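# Return the loose fork to the fork slot of the tray

## Task

Place the stray fork in the tray compartment that already holds forks. It may rest on top of them or next to them, but must lie flat rather than on its edge, point lengthwise down the compartment, and have its handle facing the same end as theirs. Every item that began in the tray must still be in its proper compartment at the end, and no item may end up in the tray unless it sits with items of the same kind. The result only counts if it stays in place without the robot holding it, so release the fork and pull the gripper away before finishing.

## Robot and tools

ROBOT. There is one six-joint arm with a parallel two-finger gripper. Joints, always listed base to tip: waist, shoulder, elbow, forearm roll, wrist pitch, wrist roll. The elbow is sign-flipped compared with its URDF, both in commands and in results. Stated URDF ranges in rad: waist -3.491..3.491, shoulder -3.140..3.140, elbow -1.187..4.328 (so -4.328..1.187 in the numbers you send and read), forearm roll -3.316..3.316, wrist pitch -3.140..3.140, wrist roll -3.927..3.927. The true end of each joint may sit up to 0.010 rad either side of these values.

FRAME. Positions in results are in metres in the scene frame. The origin lies on the table surface under the arm base, +z is up, +x points forward, and +y is to the left when facing +x. The base itself may be slightly tilted. end_effector_position is the midpoint between the closed finger pads, and end_effector_quat_wxyz is the hand orientation. The fingers point along the gripper's +z axis and close along its y axis. Closed fingertips extend about 33 mm past that point, open ones about 9 mm. Closing also pushes the tips roughly 24 mm further out, so keep that much clearance above the table. The printed position gets less accurate at long reach.

ROW FORMAT. Every command row holds 9 numbers, each between -1 and 1: six joint values in the order above, then gripper position, gripper force_limit, gripper speed. The joint values are relative offsets, scaled so that 1.0 equals 1.983 rad for waist and shoulder, 2.38 rad for elbow and 2.975 rad for the three wrist joints. The three gripper values are absolute settings. Position: +1 is fully open (140 mm), about -0.8 brings the pads together, and -1 closes until the fingers are blocked. force_limit: roughly 14 N at -1, 60 N at 0, 107 N at +1. speed: roughly 30, 140 and 250 mm/s at -1, 0 and +1.

execute_actions(actions). actions is a list of actions; each action is a list of 1 to 15 rows; each row lasts one 1/30 s step, and if fewer than 15 rows are given the final one repeats to fill 15 steps. In every row of an action, the joint offsets are measured from the angles the joints had when that action began, not from the row before. For the first action in a call, the base is the last joint angles reported in this scene. An empty list only returns the current state and images. An action is rejected if it would push a joint more than 0.010 rad beyond its range; if the first action fails this or any action is malformed, the whole call is rejected and nothing moves. A request past a joint's real end stops at that end, and the result may then say joint sent to its limit (its absence does not prove more travel exists).

move(target, speed, blocking). target is one 9-number row. Its joint offsets are counted from the Joint positions in the latest result that lists them, not from where the arm is once the move begins. All joints travel so they finish together, so the hand traces a curve. speed is the peak rate in rad/s of the joint with the longest travel, 0.01 to 2, default 0.5. The path lasts between 0.5 and 10 s; beyond 10 s it stops short. It does not avoid obstacles. With blocking=false the call returns after 0.5 s while motion continues; check with wait(0), and send wait or stop before any further execute_actions or move. The result adds a move: line with the outcome (done, off_target, moving, held, fault), limits=held or limits=none, and the joint farthest from its goal.

wait(seconds), 0 to 10: lets time pass while the last command is held; returns early if a running move ends. stop(): brakes a running move; the fingers keep moving. zoom_image(camera, region): enlarges part of the latest image from cam_high (896x504), cam_low (896x504) or cam_wrist (504x504, fisheye); region is [x0, y0, x1, y1] in pixels from the top-left, at most 504 by 504. finished_scene(scene): ends the current scene, given its number, and cannot be undone.

RESULTS. Joint positions and Joint velocities are in rad and rad/s in joint order. Joint targets shows where the joints are being driven right now. joint command not followed means the clearance check altered or blocked targets. object_status: 0 moving, 1 blocked while opening, 2 blocked while closing (an object is held), 3 reached the commanded position or pads met (a thin item may still be held). After gripping with -1, look for 2. To squeeze harder, raise force_limit and change position slightly, e.g. -1 to -0.98. position_measured runs from 3 (open) to 230 (pads touching) and is not linear.

MOTION LIMITS. Target rates are capped at 2.62, 3.14 and 3.93 rad/s (waist/shoulder, elbow, wrist joints), with 0.5 s to accelerate. Targets are kept within 0.805, 0.966 or 1.21 rad of measured angles, and are pulled back if they would place the hand over 70 mm from its measured position, so big jumps need several actions.

AVOID. The arm is stiff: aiming even slightly past a firm contact can trigger a fault. A contact torque at the load limit (148 N m for the first three joints, 37.2 N m for the wrist joints, held weight included) or an external force of 150 N halts the arm for 10 s and discards the rest of the call. Holding loads heats motors; heed MOTOR HOT warnings to avoid an over-temperature stop. Approach slowly, do not slam or drop things, never push anything off the table, and expect loose objects to be nudged occasionally.

Each tool is called after "Request:" as a command line: name --argument value for each argument, lists and objects as JSON in quotes; but a table of rows of numbers goes row by row, as --pt "numbers of a row", without its own name.

## Session

Request:
execute_actions --actions '[]'

Scene clock: 0.00 s.
end_effector_position=(+0.3875, +0.1953, +0.1780) position_measured=3 object_status=3 end_effector_quat_wxyz=(+0.013, +0.696, +0.710, -0.105)
Joint names: [waist, shoulder, elbow, forearm roll, wrist pitch, wrist roll]
Joint positions: [ 1.145 -0.084  0.806  0.665 -0.689  1.679]
Joint velocities: [ 0.001  0.001  0.     0.    -0.001  0.   ]
Joint targets: [1.145 -0.084 0.806 0.665 -0.689 1.679]

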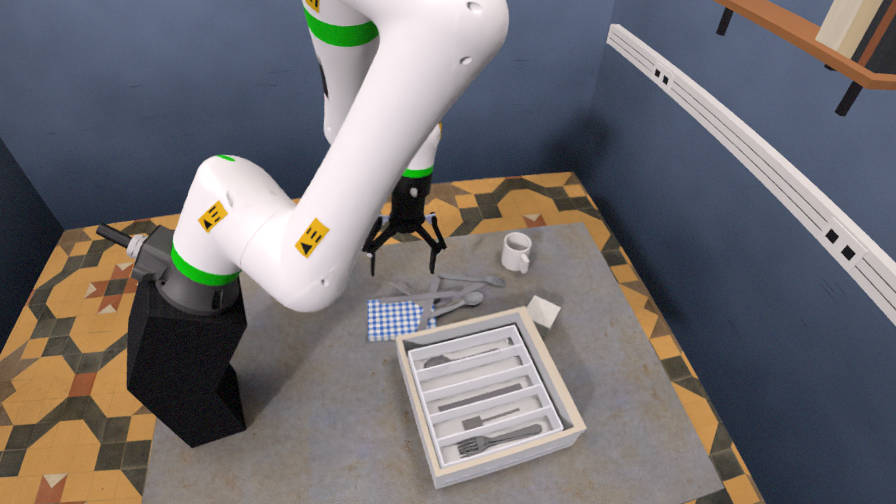

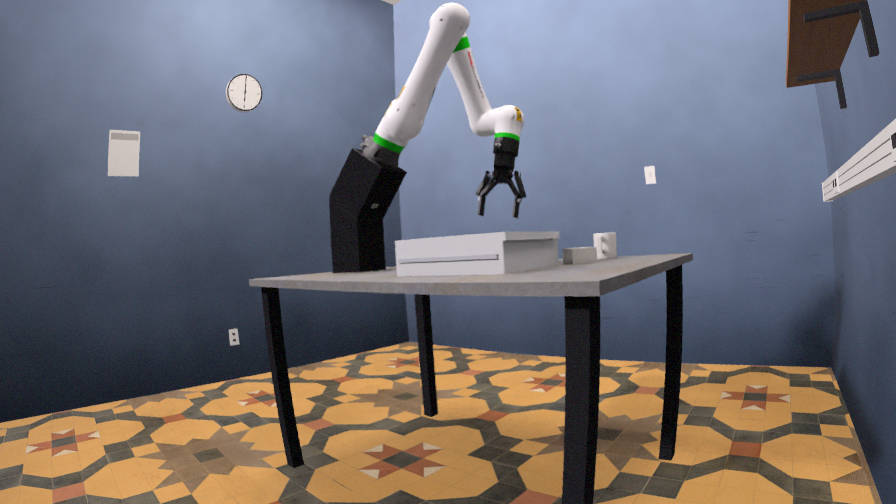

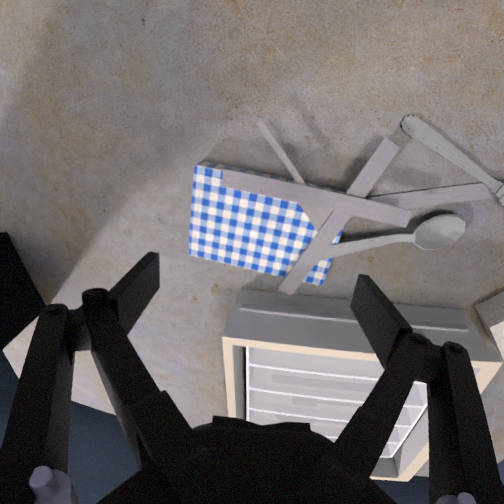

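Request:
zoom_image --camera "cam_high" --region '[350,220,610,500]'

Request:
move --target '[-0.05,0,0,0,0,0,1,0,0]'

Request:
move --target '[0,0.05,0,0,0,0,1,0,0]'

Request:
move --target '[0,0,-0.042,0,0,0,1,0,0]'

Request:
move --target '[0,0,0,0.034,0,0,1,0,0]'

Request:
move --target '[0,0,0,0,-0.034,0,1,0,0]'

Request:
move --target '[0,0,0,0,0,0.1,1,0,0]'

Region (350, 220, 610, 500) of cam_high's 896x504 image, scaled by 1.800, with more detail than that image has; it fills the left 468 columns of this view, and the rest is white.

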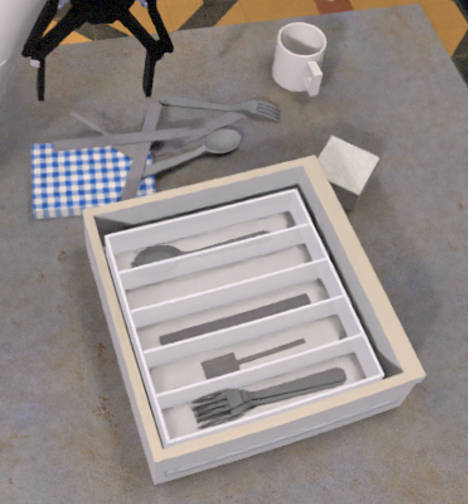

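Scene clock: 4.30 s.
end_effector_position=(+0.4046, +0.1498, +0.1736) position_measured=3 object_status=3 end_effector_quat_wxyz=(+0.034, +0.724, +0.678, -0.120)
Joint names: [waist, shoulder, elbow, forearm roll, wrist pitch, wrist roll]
Joint positions: [ 1.046 -0.084  0.806  0.665 -0.689  1.679]
Joint velocities: [-0.002 -0.    -0.     0.    -0.    -0.   ]
Joint targets: [1.046 -0.084 0.806 0.665 -0.689 1.679]
move: done; limits=none; farthest joint: the waist, 0.000 radians from its target (0.099 radians at the start)

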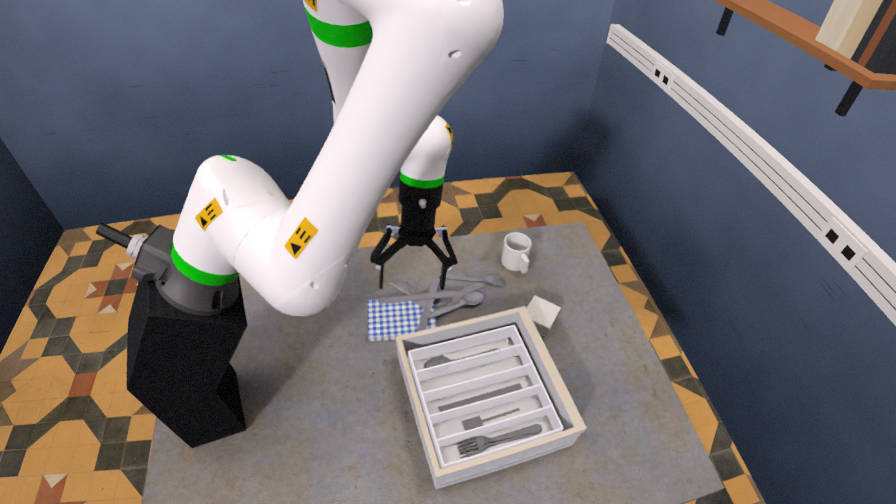

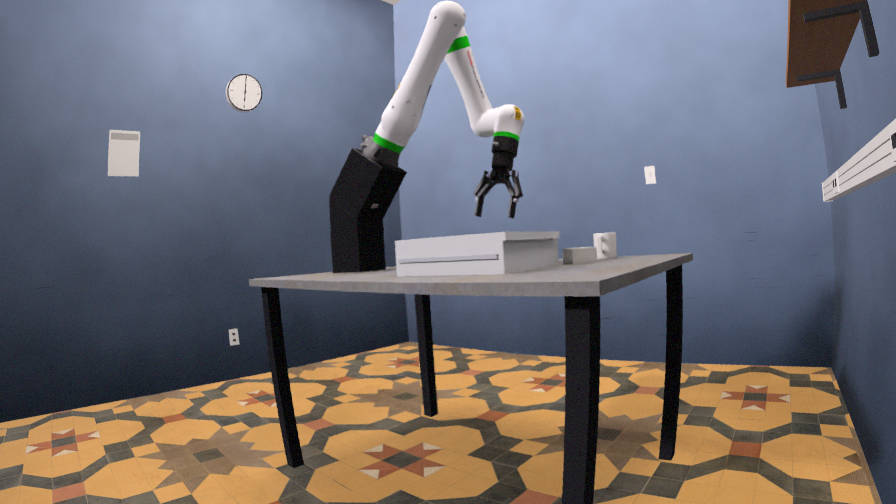

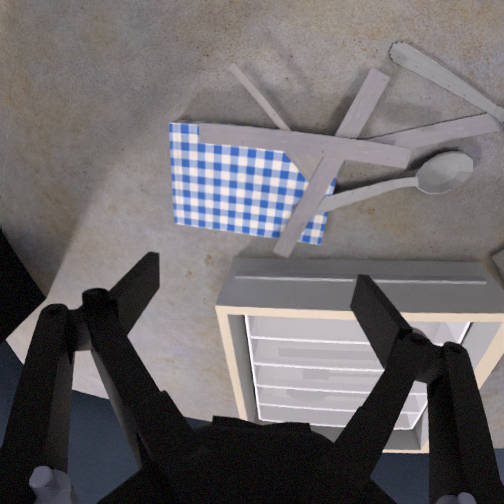

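Scene clock: 5.17 s.
end_effector_position=(+0.3730, +0.1332, +0.1470) position_measured=3 object_status=3 end_effector_quat_wxyz=(+0.036, +0.707, +0.687, -0.166)
Joint names: [waist, shoulder, elbow, forearm roll, wrist pitch, wrist roll]
Joint positions: [ 1.046  0.015  0.806  0.665 -0.689  1.679]
Joint velocities: [ 0.     0.002  0.001  0.001  0.    -0.   ]
Joint targets: [1.046 0.015 0.806 0.665 -0.689 1.679]
move: done; limits=none; farthest joint: the waist, 0.000 radians from its target (0.000 radians at the start)

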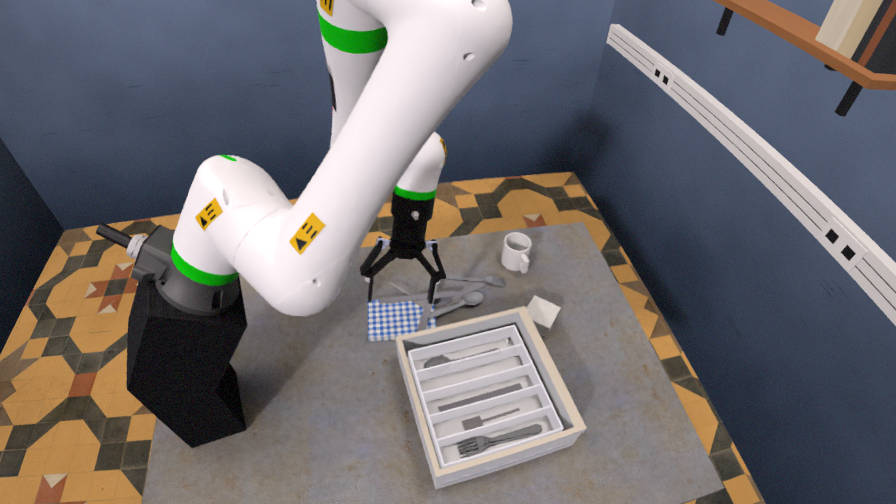

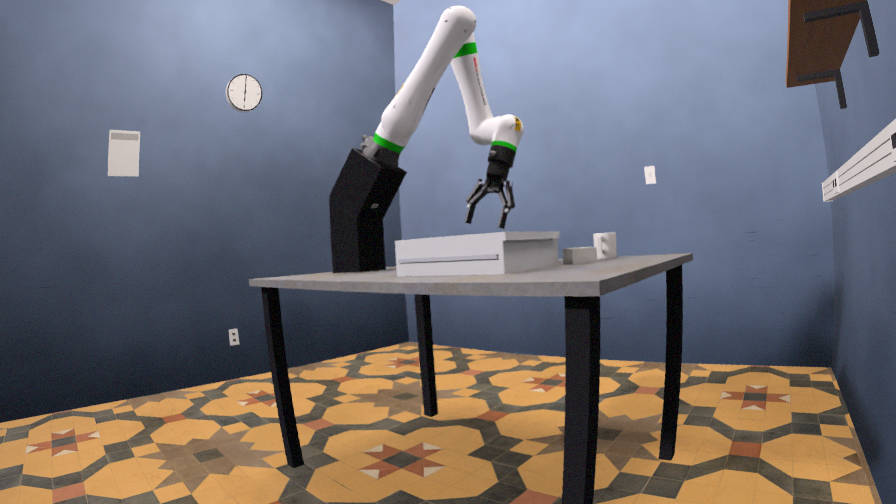

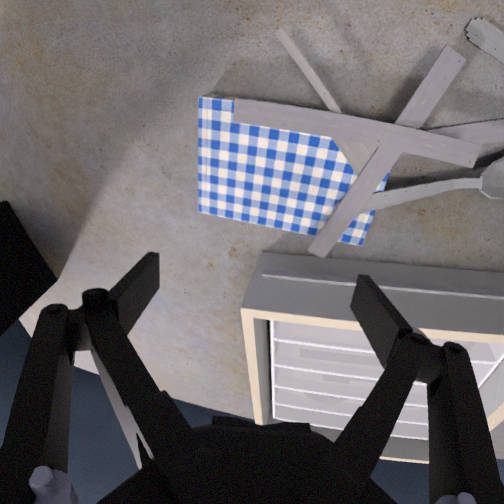

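Scene clock: 6.03 s.
end_effector_position=(+0.4264, +0.1794, +0.1553) position_measured=3 object_status=3 end_effector_quat_wxyz=(+0.034, +0.724, +0.678, -0.120)
Joint names: [waist, shoulder, elbow, forearm roll, wrist pitch, wrist roll]
Joint positions: [ 1.046  0.015  0.706  0.665 -0.689  1.679]
Joint velocities: [ 0.    -0.002 -0.002 -0.     0.    -0.001]
Joint targets: [1.046 0.015 0.706 0.665 -0.689 1.679]
move: done; limits=none; farthest joint: the waist, 0.000 radians from its target (0.000 radians at the start)

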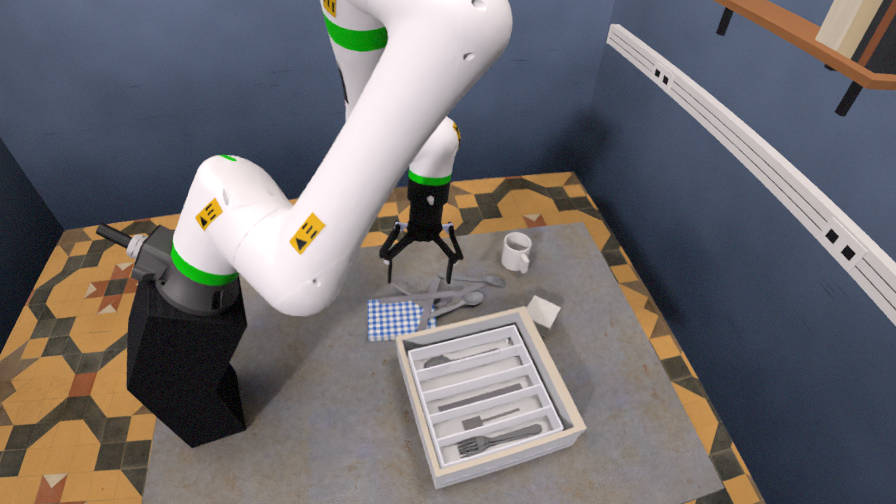

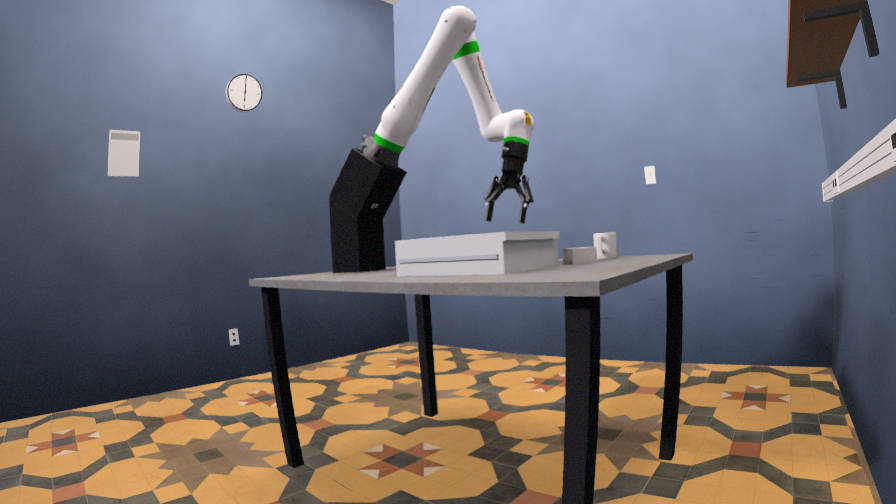

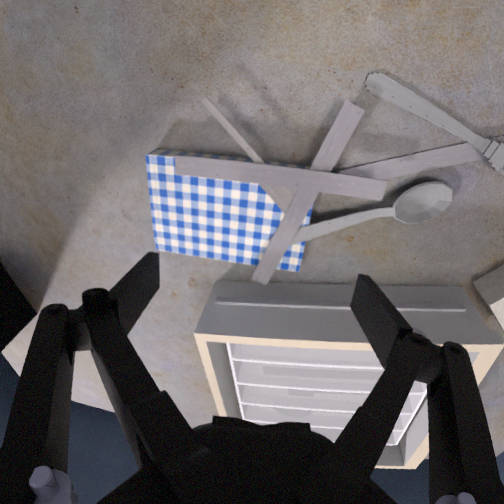

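Scene clock: 6.90 s.
end_effector_position=(+0.4511, +0.1878, +0.1596) position_measured=3 object_status=3 end_effector_quat_wxyz=(+0.054, +0.696, +0.709, -0.102)
Joint names: [waist, shoulder, elbow, forearm roll, wrist pitch, wrist roll]
Joint positions: [ 1.046  0.015  0.706  0.766 -0.689  1.679]
Joint velocities: [ 0.001  0.001  0.     0.001 -0.    -0.   ]
Joint targets: [1.046 0.015 0.706 0.766 -0.689 1.679]
move: done; limits=none; farthest joint: the forearm roll, 0.001 radians from its target (0.102 radians at the start)

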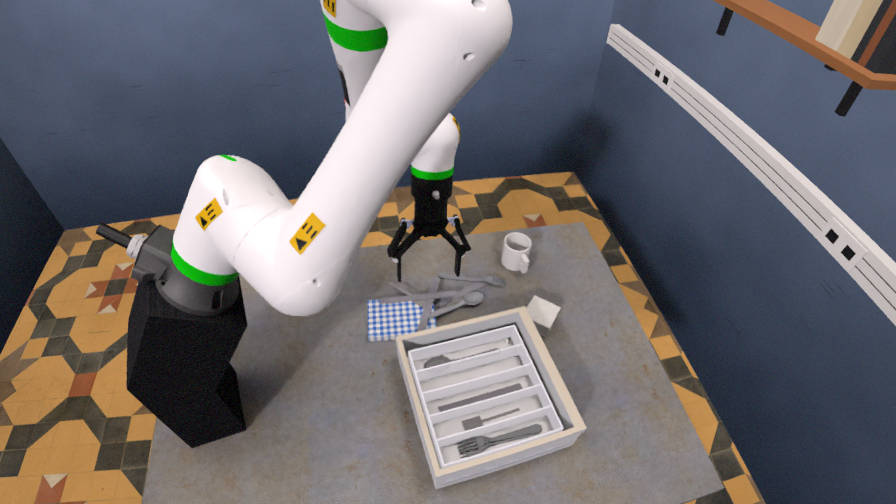

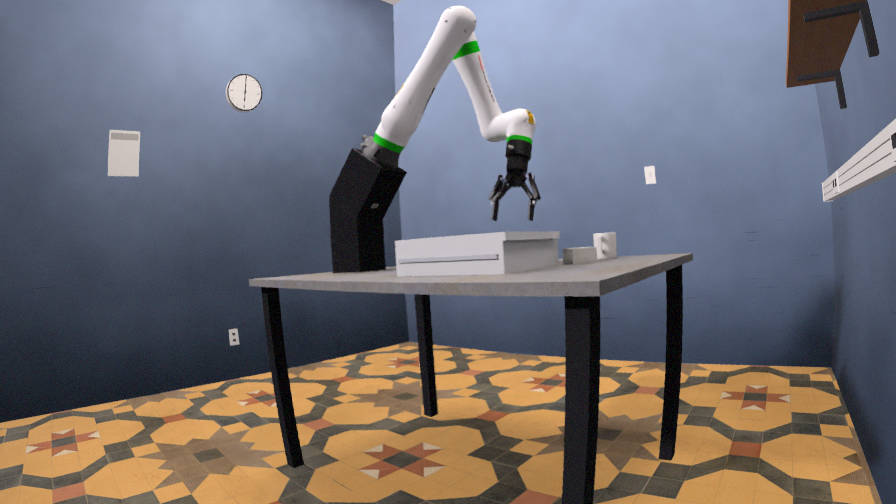

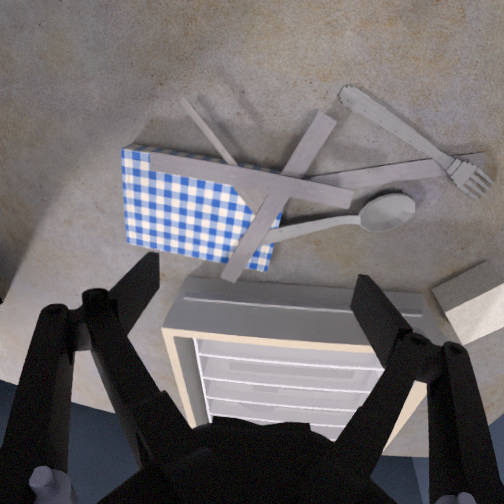

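Scene clock: 7.77 s.
end_effector_position=(+0.4483, +0.1533, +0.1695) position_measured=3 object_status=3 end_effector_quat_wxyz=(+0.086, +0.690, +0.705, -0.141)
Joint names: [waist, shoulder, elbow, forearm roll, wrist pitch, wrist roll]
Joint positions: [ 1.046  0.015  0.706  0.766 -0.79   1.679]
Joint velocities: [-0.001 -0.001  0.    -0.001 -0.001 -0.001]
Joint targets: [1.046 0.015 0.706 0.766 -0.790 1.679]
move: done; limits=none; farthest joint: the waist, 0.000 radians from its target (0.000 radians at the start)

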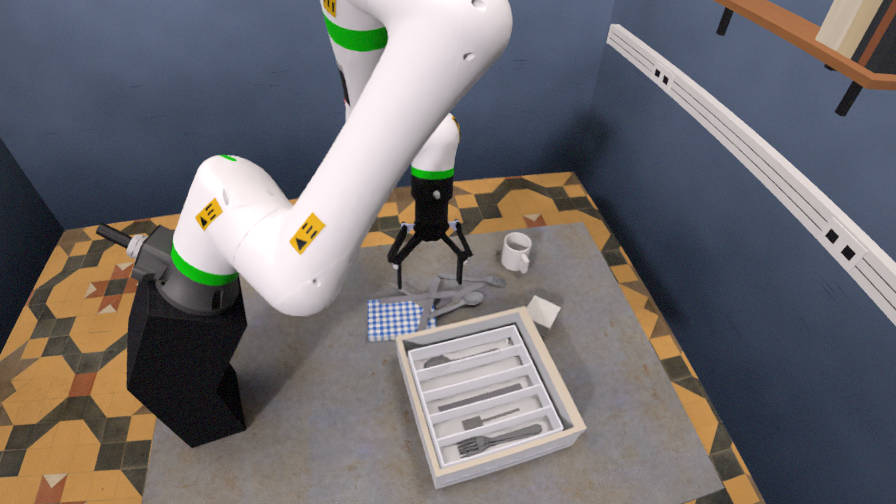

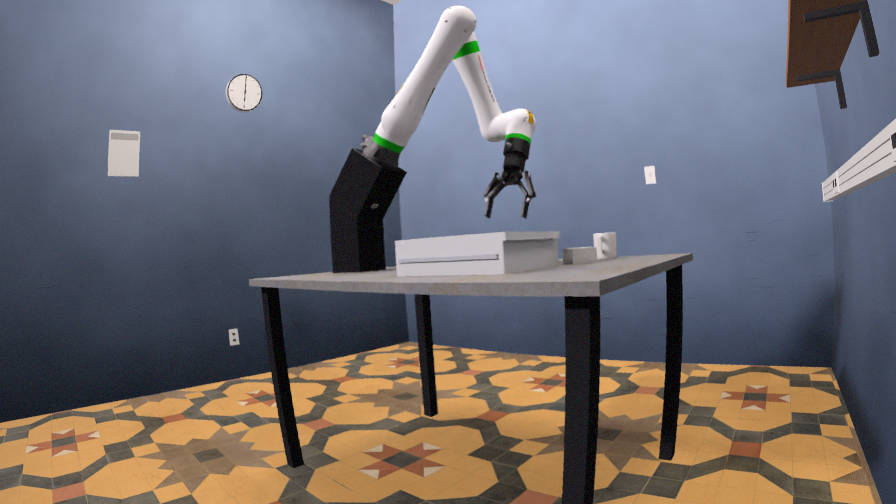

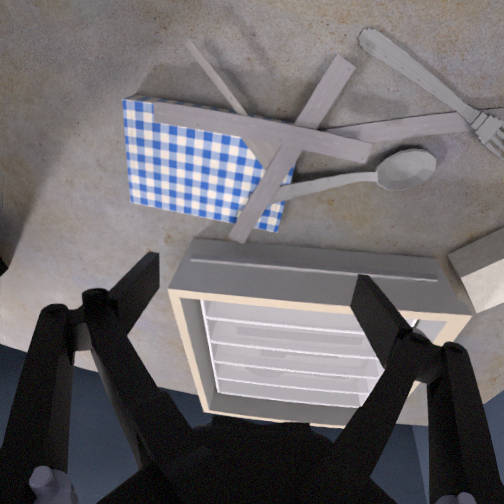

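Scene clock: 8.90 s.
end_effector_position=(+0.4483, +0.1533, +0.1695) position_measured=3 object_status=3 end_effector_quat_wxyz=(+0.064, +0.578, +0.799, -0.152)
Joint names: [waist, shoulder, elbow, forearm roll, wrist pitch, wrist roll]
Joint positions: [ 1.046  0.015  0.706  0.766 -0.79   1.977]
Joint velocities: [ 0.001 -0.001 -0.001  0.001  0.     0.002]
Joint targets: [1.046 0.015 0.706 0.766 -0.790 1.977]
move: done; limits=none; farthest joint: the waist, 0.000 radians from its target (0.000 radians at the start)

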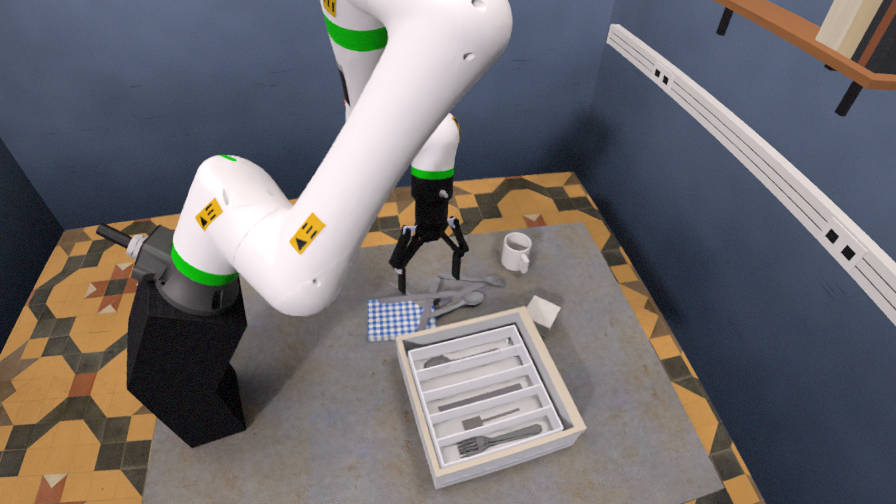

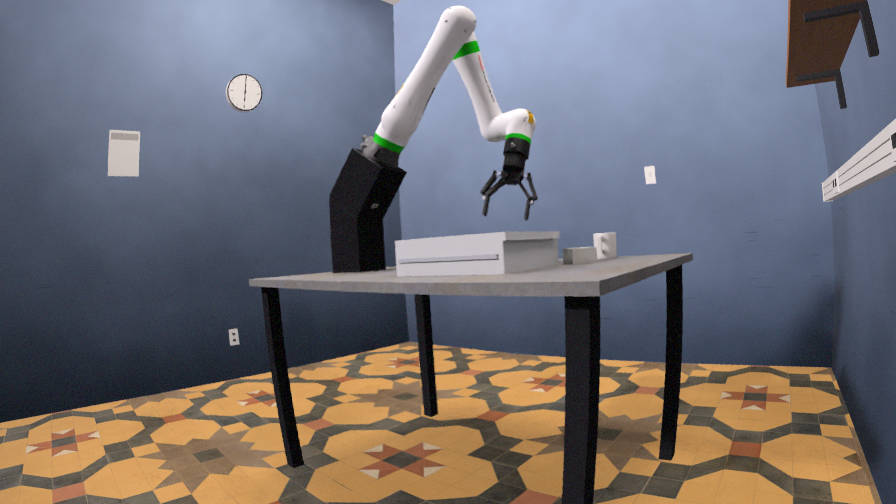

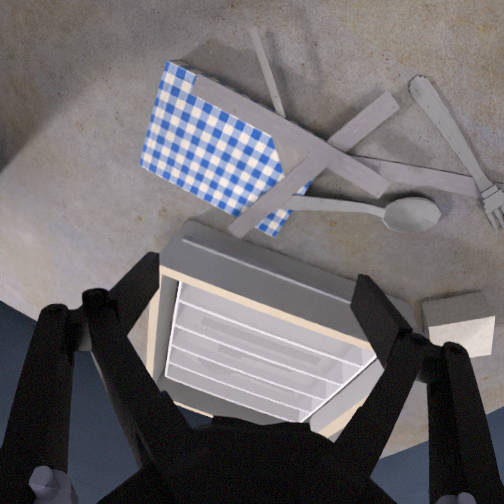

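Request:
move --target '[-0.043,0.0615,-0.1374,-0.0635,0.070,0.35,-0.2,0,0]' --speed 1

Scene clock: 19.30 s.
end_effector_position=(+0.5754, +0.2819, +0.1501) position_measured=154 object_status=3 end_effector_quat_wxyz=(-0.002, +0.254, +0.967, -0.004)
Joint names: [waist, shoulder, elbow, forearm roll, wrist pitch, wrist roll]
Joint positions: [ 0.961  0.137  0.379  0.577 -0.582  3.018]
Joint velocities: [-0.     0.001 -0.001  0.     0.001  0.002]
Joint targets: [0.961 0.137 0.379 0.577 -0.582 3.018]
move: done; limits=none; farthest joint: the waist, 0.000 radians from its target (0.085 radians at the start)

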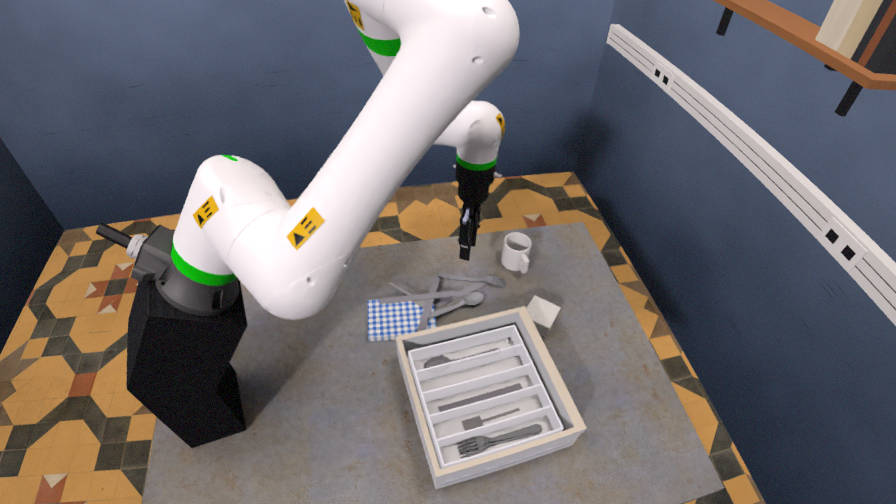

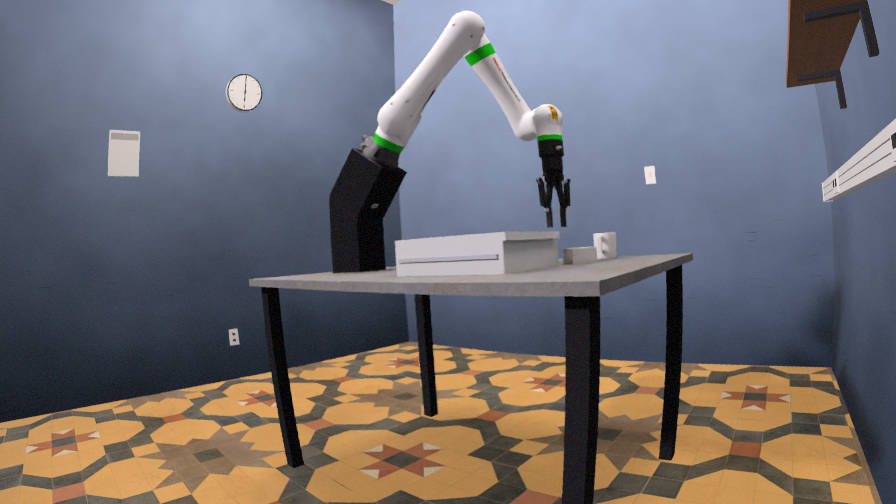

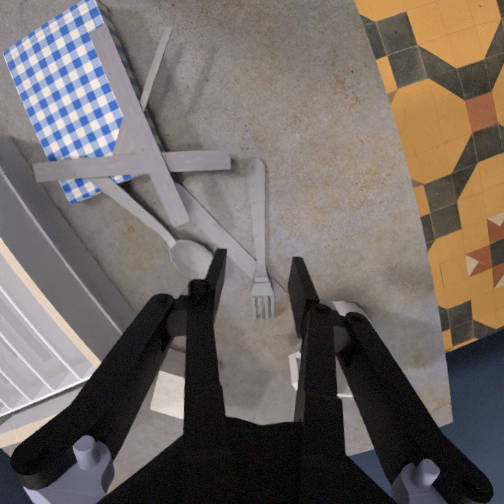

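Request:
move --target '[-0.036,0.097,-0.011,0.046,0.0575,0,-0.4,0,0]'

Scene clock: 23.63 s.
end_effector_position=(+0.5756, +0.2840, +0.0598) position_measured=179 object_status=3 end_effector_quat_wxyz=(-0.003, +0.201, +0.980, -0.003)
Joint names: [waist, shoulder, elbow, forearm roll, wrist pitch, wrist roll]
Joint positions: [ 0.889  0.329  0.353  0.714 -0.411  3.018]
Joint velocities: [ 0.     0.003 -0.     0.004  0.001 -0.001]
Joint targets: [0.889 0.330 0.353 0.714 -0.411 3.018]
move: done; limits=none; farthest joint: the waist, 0.000 radians from its target (0.071 radians at the start)

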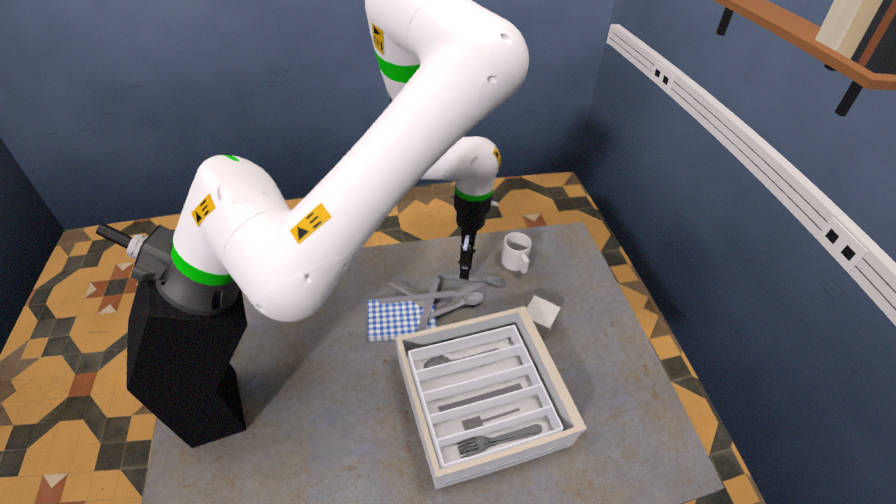

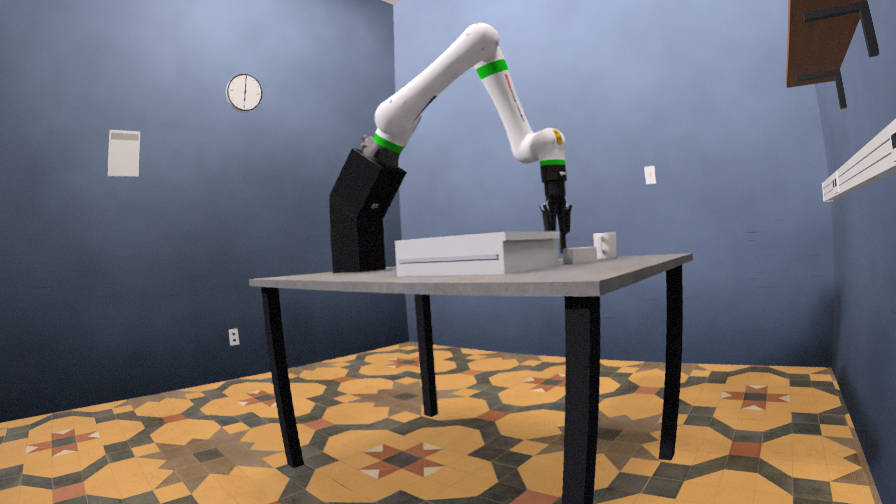

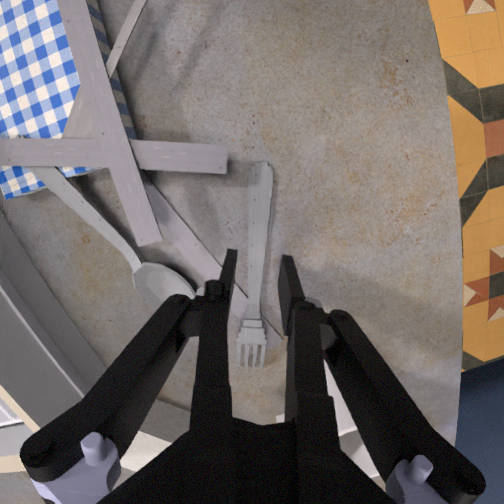

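Request:
move --target '[-0.009,0.027,-0.004,0.015,0.015,-0.01,-0.48,0,0]' --speed 0.1

Request:
move --target '[0,0,0,0,0,0,-1,0,-0.5]'

Scene clock: 26.07 s.
end_effector_position=(+0.5724, +0.2855, +0.0348) position_measured=190 object_status=3 end_effector_quat_wxyz=(-0.005, +0.197, +0.980, -0.001)
Joint names: [waist, shoulder, elbow, forearm roll, wrist pitch, wrist roll]
Joint positions: [ 0.872  0.383  0.343  0.758 -0.366  2.988]
Joint velocities: [ 0.001  0.002 -0.001  0.002  0.001 -0.001]
Joint targets: [0.872 0.383 0.343 0.758 -0.366 2.988]
move: done; limits=none; farthest joint: the forearm roll, 0.001 radians from its target (0.045 radians at the start)

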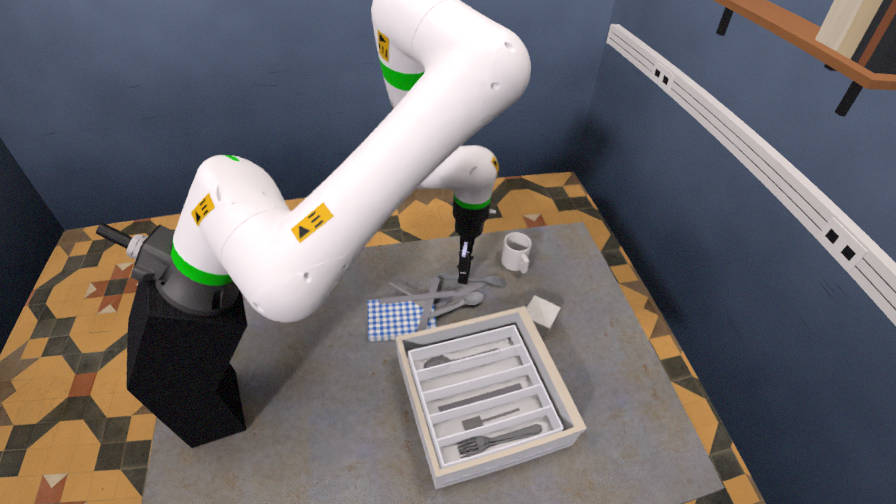

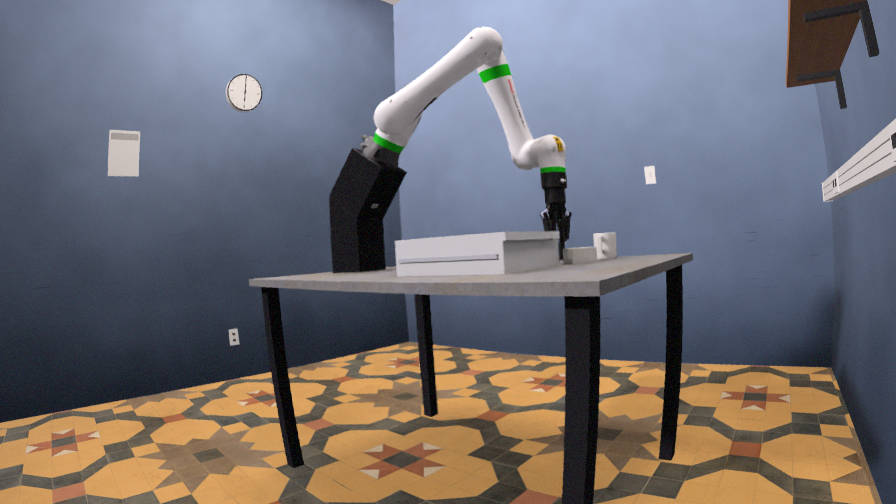

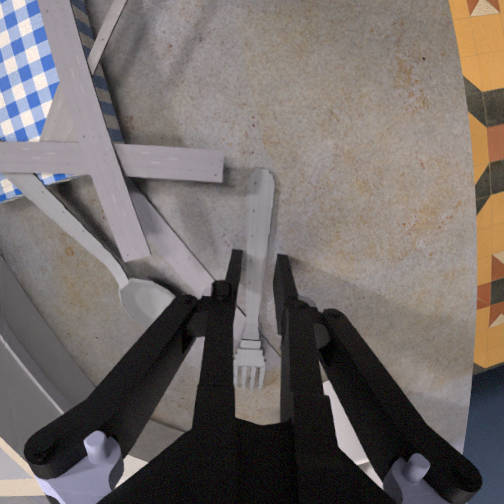

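Scene clock: 26.57 s.
end_effector_position=(+0.5726, +0.2856, +0.0349) position_measured=214 object_status=2 end_effector_quat_wxyz=(-0.005, +0.197, +0.980, -0.001)
Joint names: [waist, shoulder, elbow, forearm roll, wrist pitch, wrist roll]
Joint positions: [ 0.872  0.383  0.343  0.758 -0.366  2.988]
Joint velocities: [ 0.001  0.001 -0.    -0.002 -0.     0.001]
Joint targets: [0.872 0.383 0.343 0.758 -0.366 2.988]
move: done; limits=none; farthest joint: the waist, 0.000 radians from its target (0.000 radians at the start)

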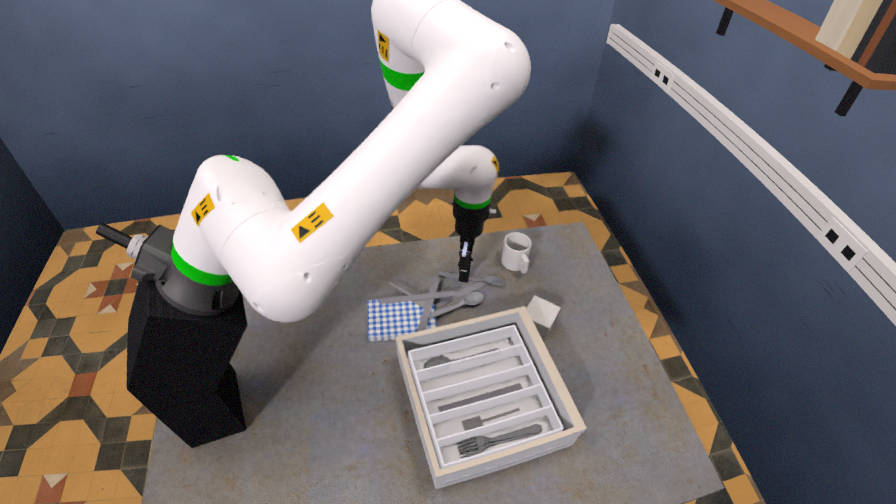

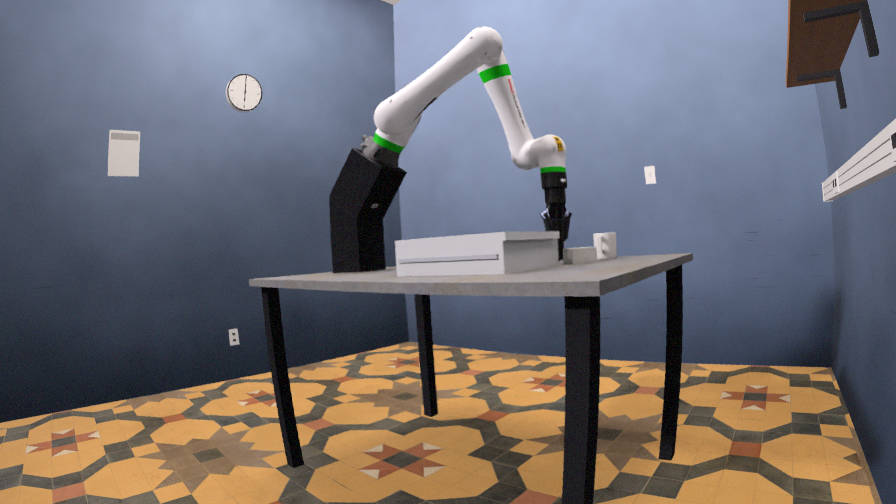

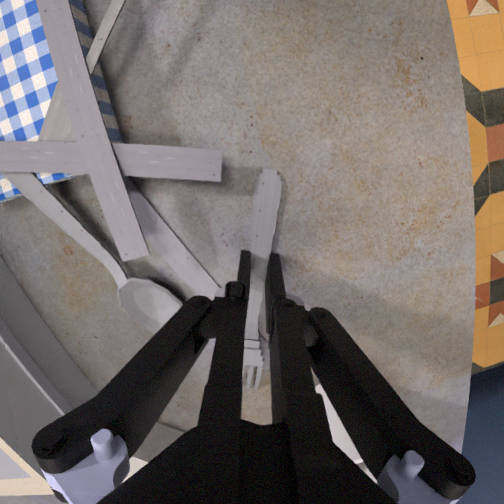

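Request:
move --target '[0.07,-0.2,0.012,-0.087,-0.119,0,-1,0,0]'

Request:
move --target '[-0.528,0.008,0.006,-0.316,0.021,-0.288,-1,0,0]' --speed 0.7

Scene clock: 31.00 s.
end_effector_position=(+0.5816, +0.2820, +0.2259) position_measured=214 object_status=2 end_effector_quat_wxyz=(-0.001, +0.302, +0.953, +0.006)
Joint names: [waist, shoulder, elbow, forearm roll, wrist pitch, wrist roll]
Joint positions: [ 1.01  -0.014  0.371  0.5   -0.72   2.988]
Joint velocities: [ 0.001 -0.001  0.    -0.001 -0.001  0.001]
Joint targets: [1.010 -0.014 0.371 0.499 -0.720 2.988]
move: done; limits=none; farthest joint: the waist, 0.000 radians from its target (0.139 radians at the start)

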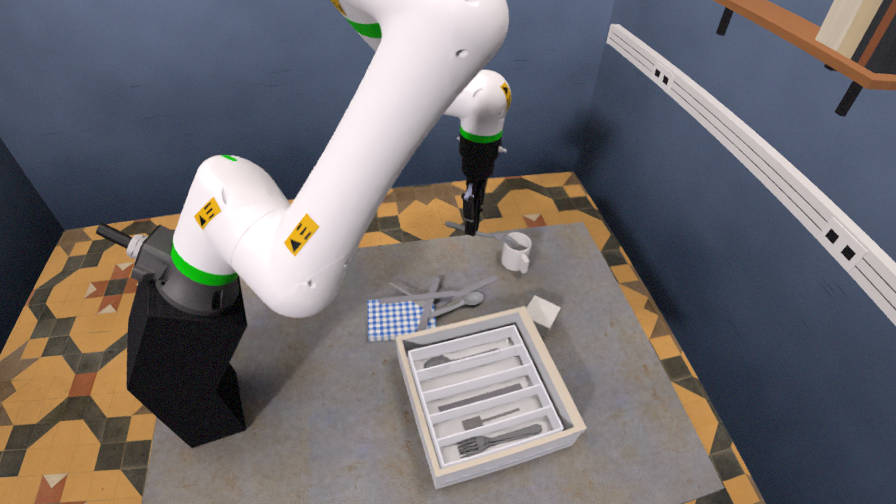

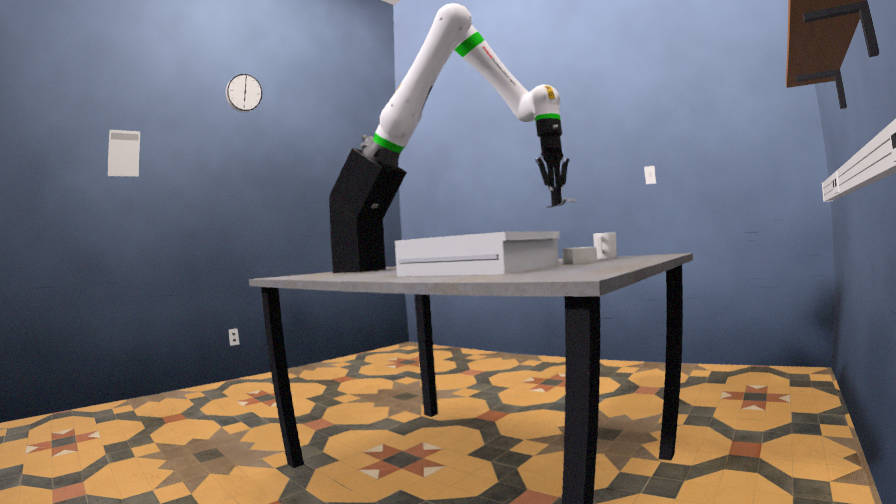

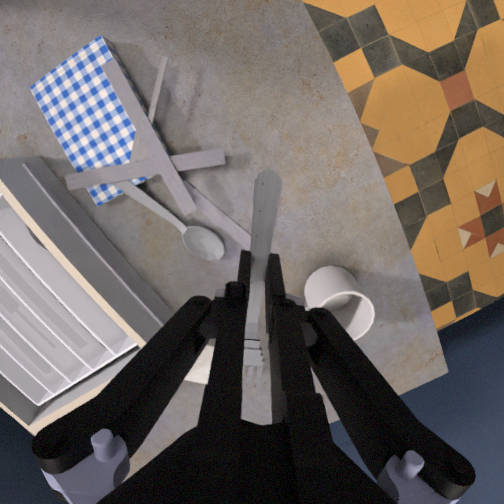

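Scene clock: 33.10 s.
end_effector_position=(+0.5047, -0.1625, +0.2031) position_measured=214 object_status=2 end_effector_quat_wxyz=(+0.002, +1.000, +0.026, -0.002)
Joint names: [waist, shoulder, elbow, forearm roll, wrist pitch, wrist roll]
Joint positions: [-0.037  0.002  0.386 -0.44  -0.658  2.131]
Joint velocities: [-0.002 -0.     0.001 -0.001 -0.    -0.   ]
Joint targets: [-0.037 0.002 0.386 -0.441 -0.658 2.131]
move: done; limits=none; farthest joint: the waist, 0.001 radians from its target (1.048 radians at the start)

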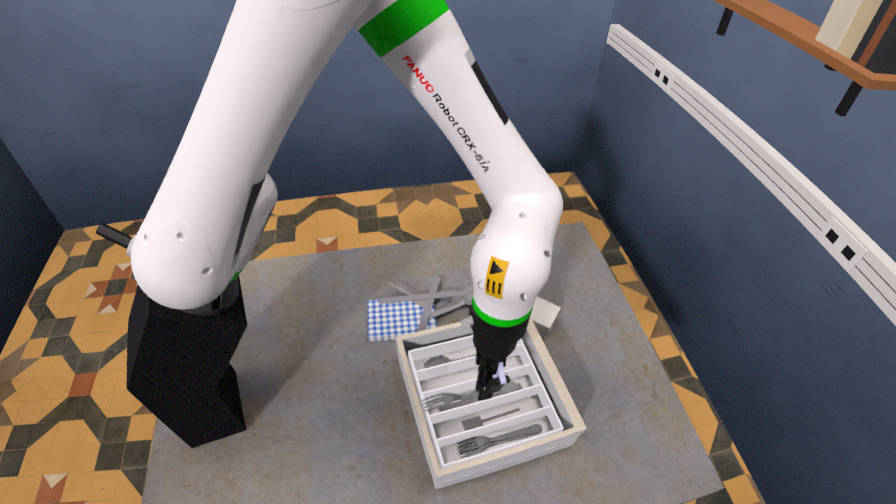

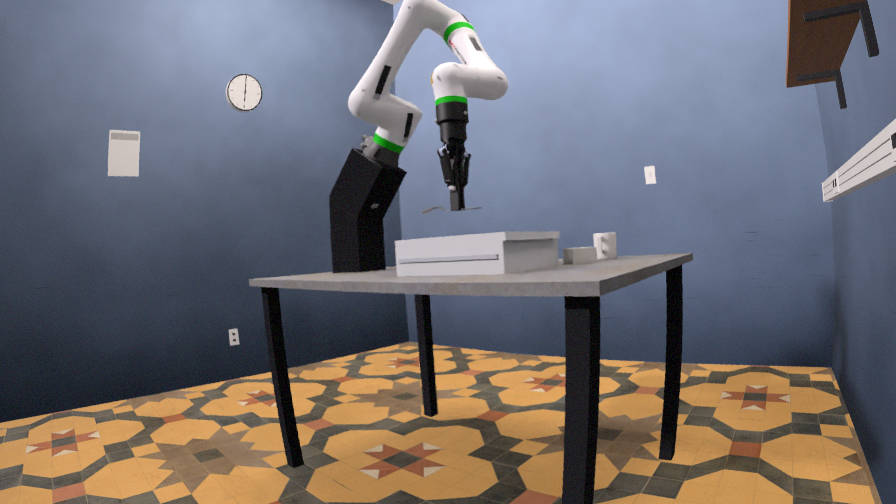

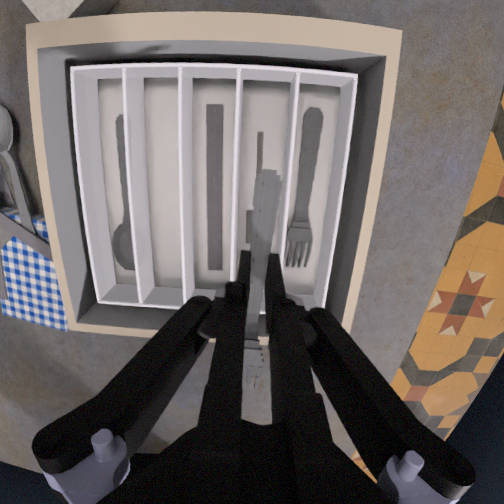

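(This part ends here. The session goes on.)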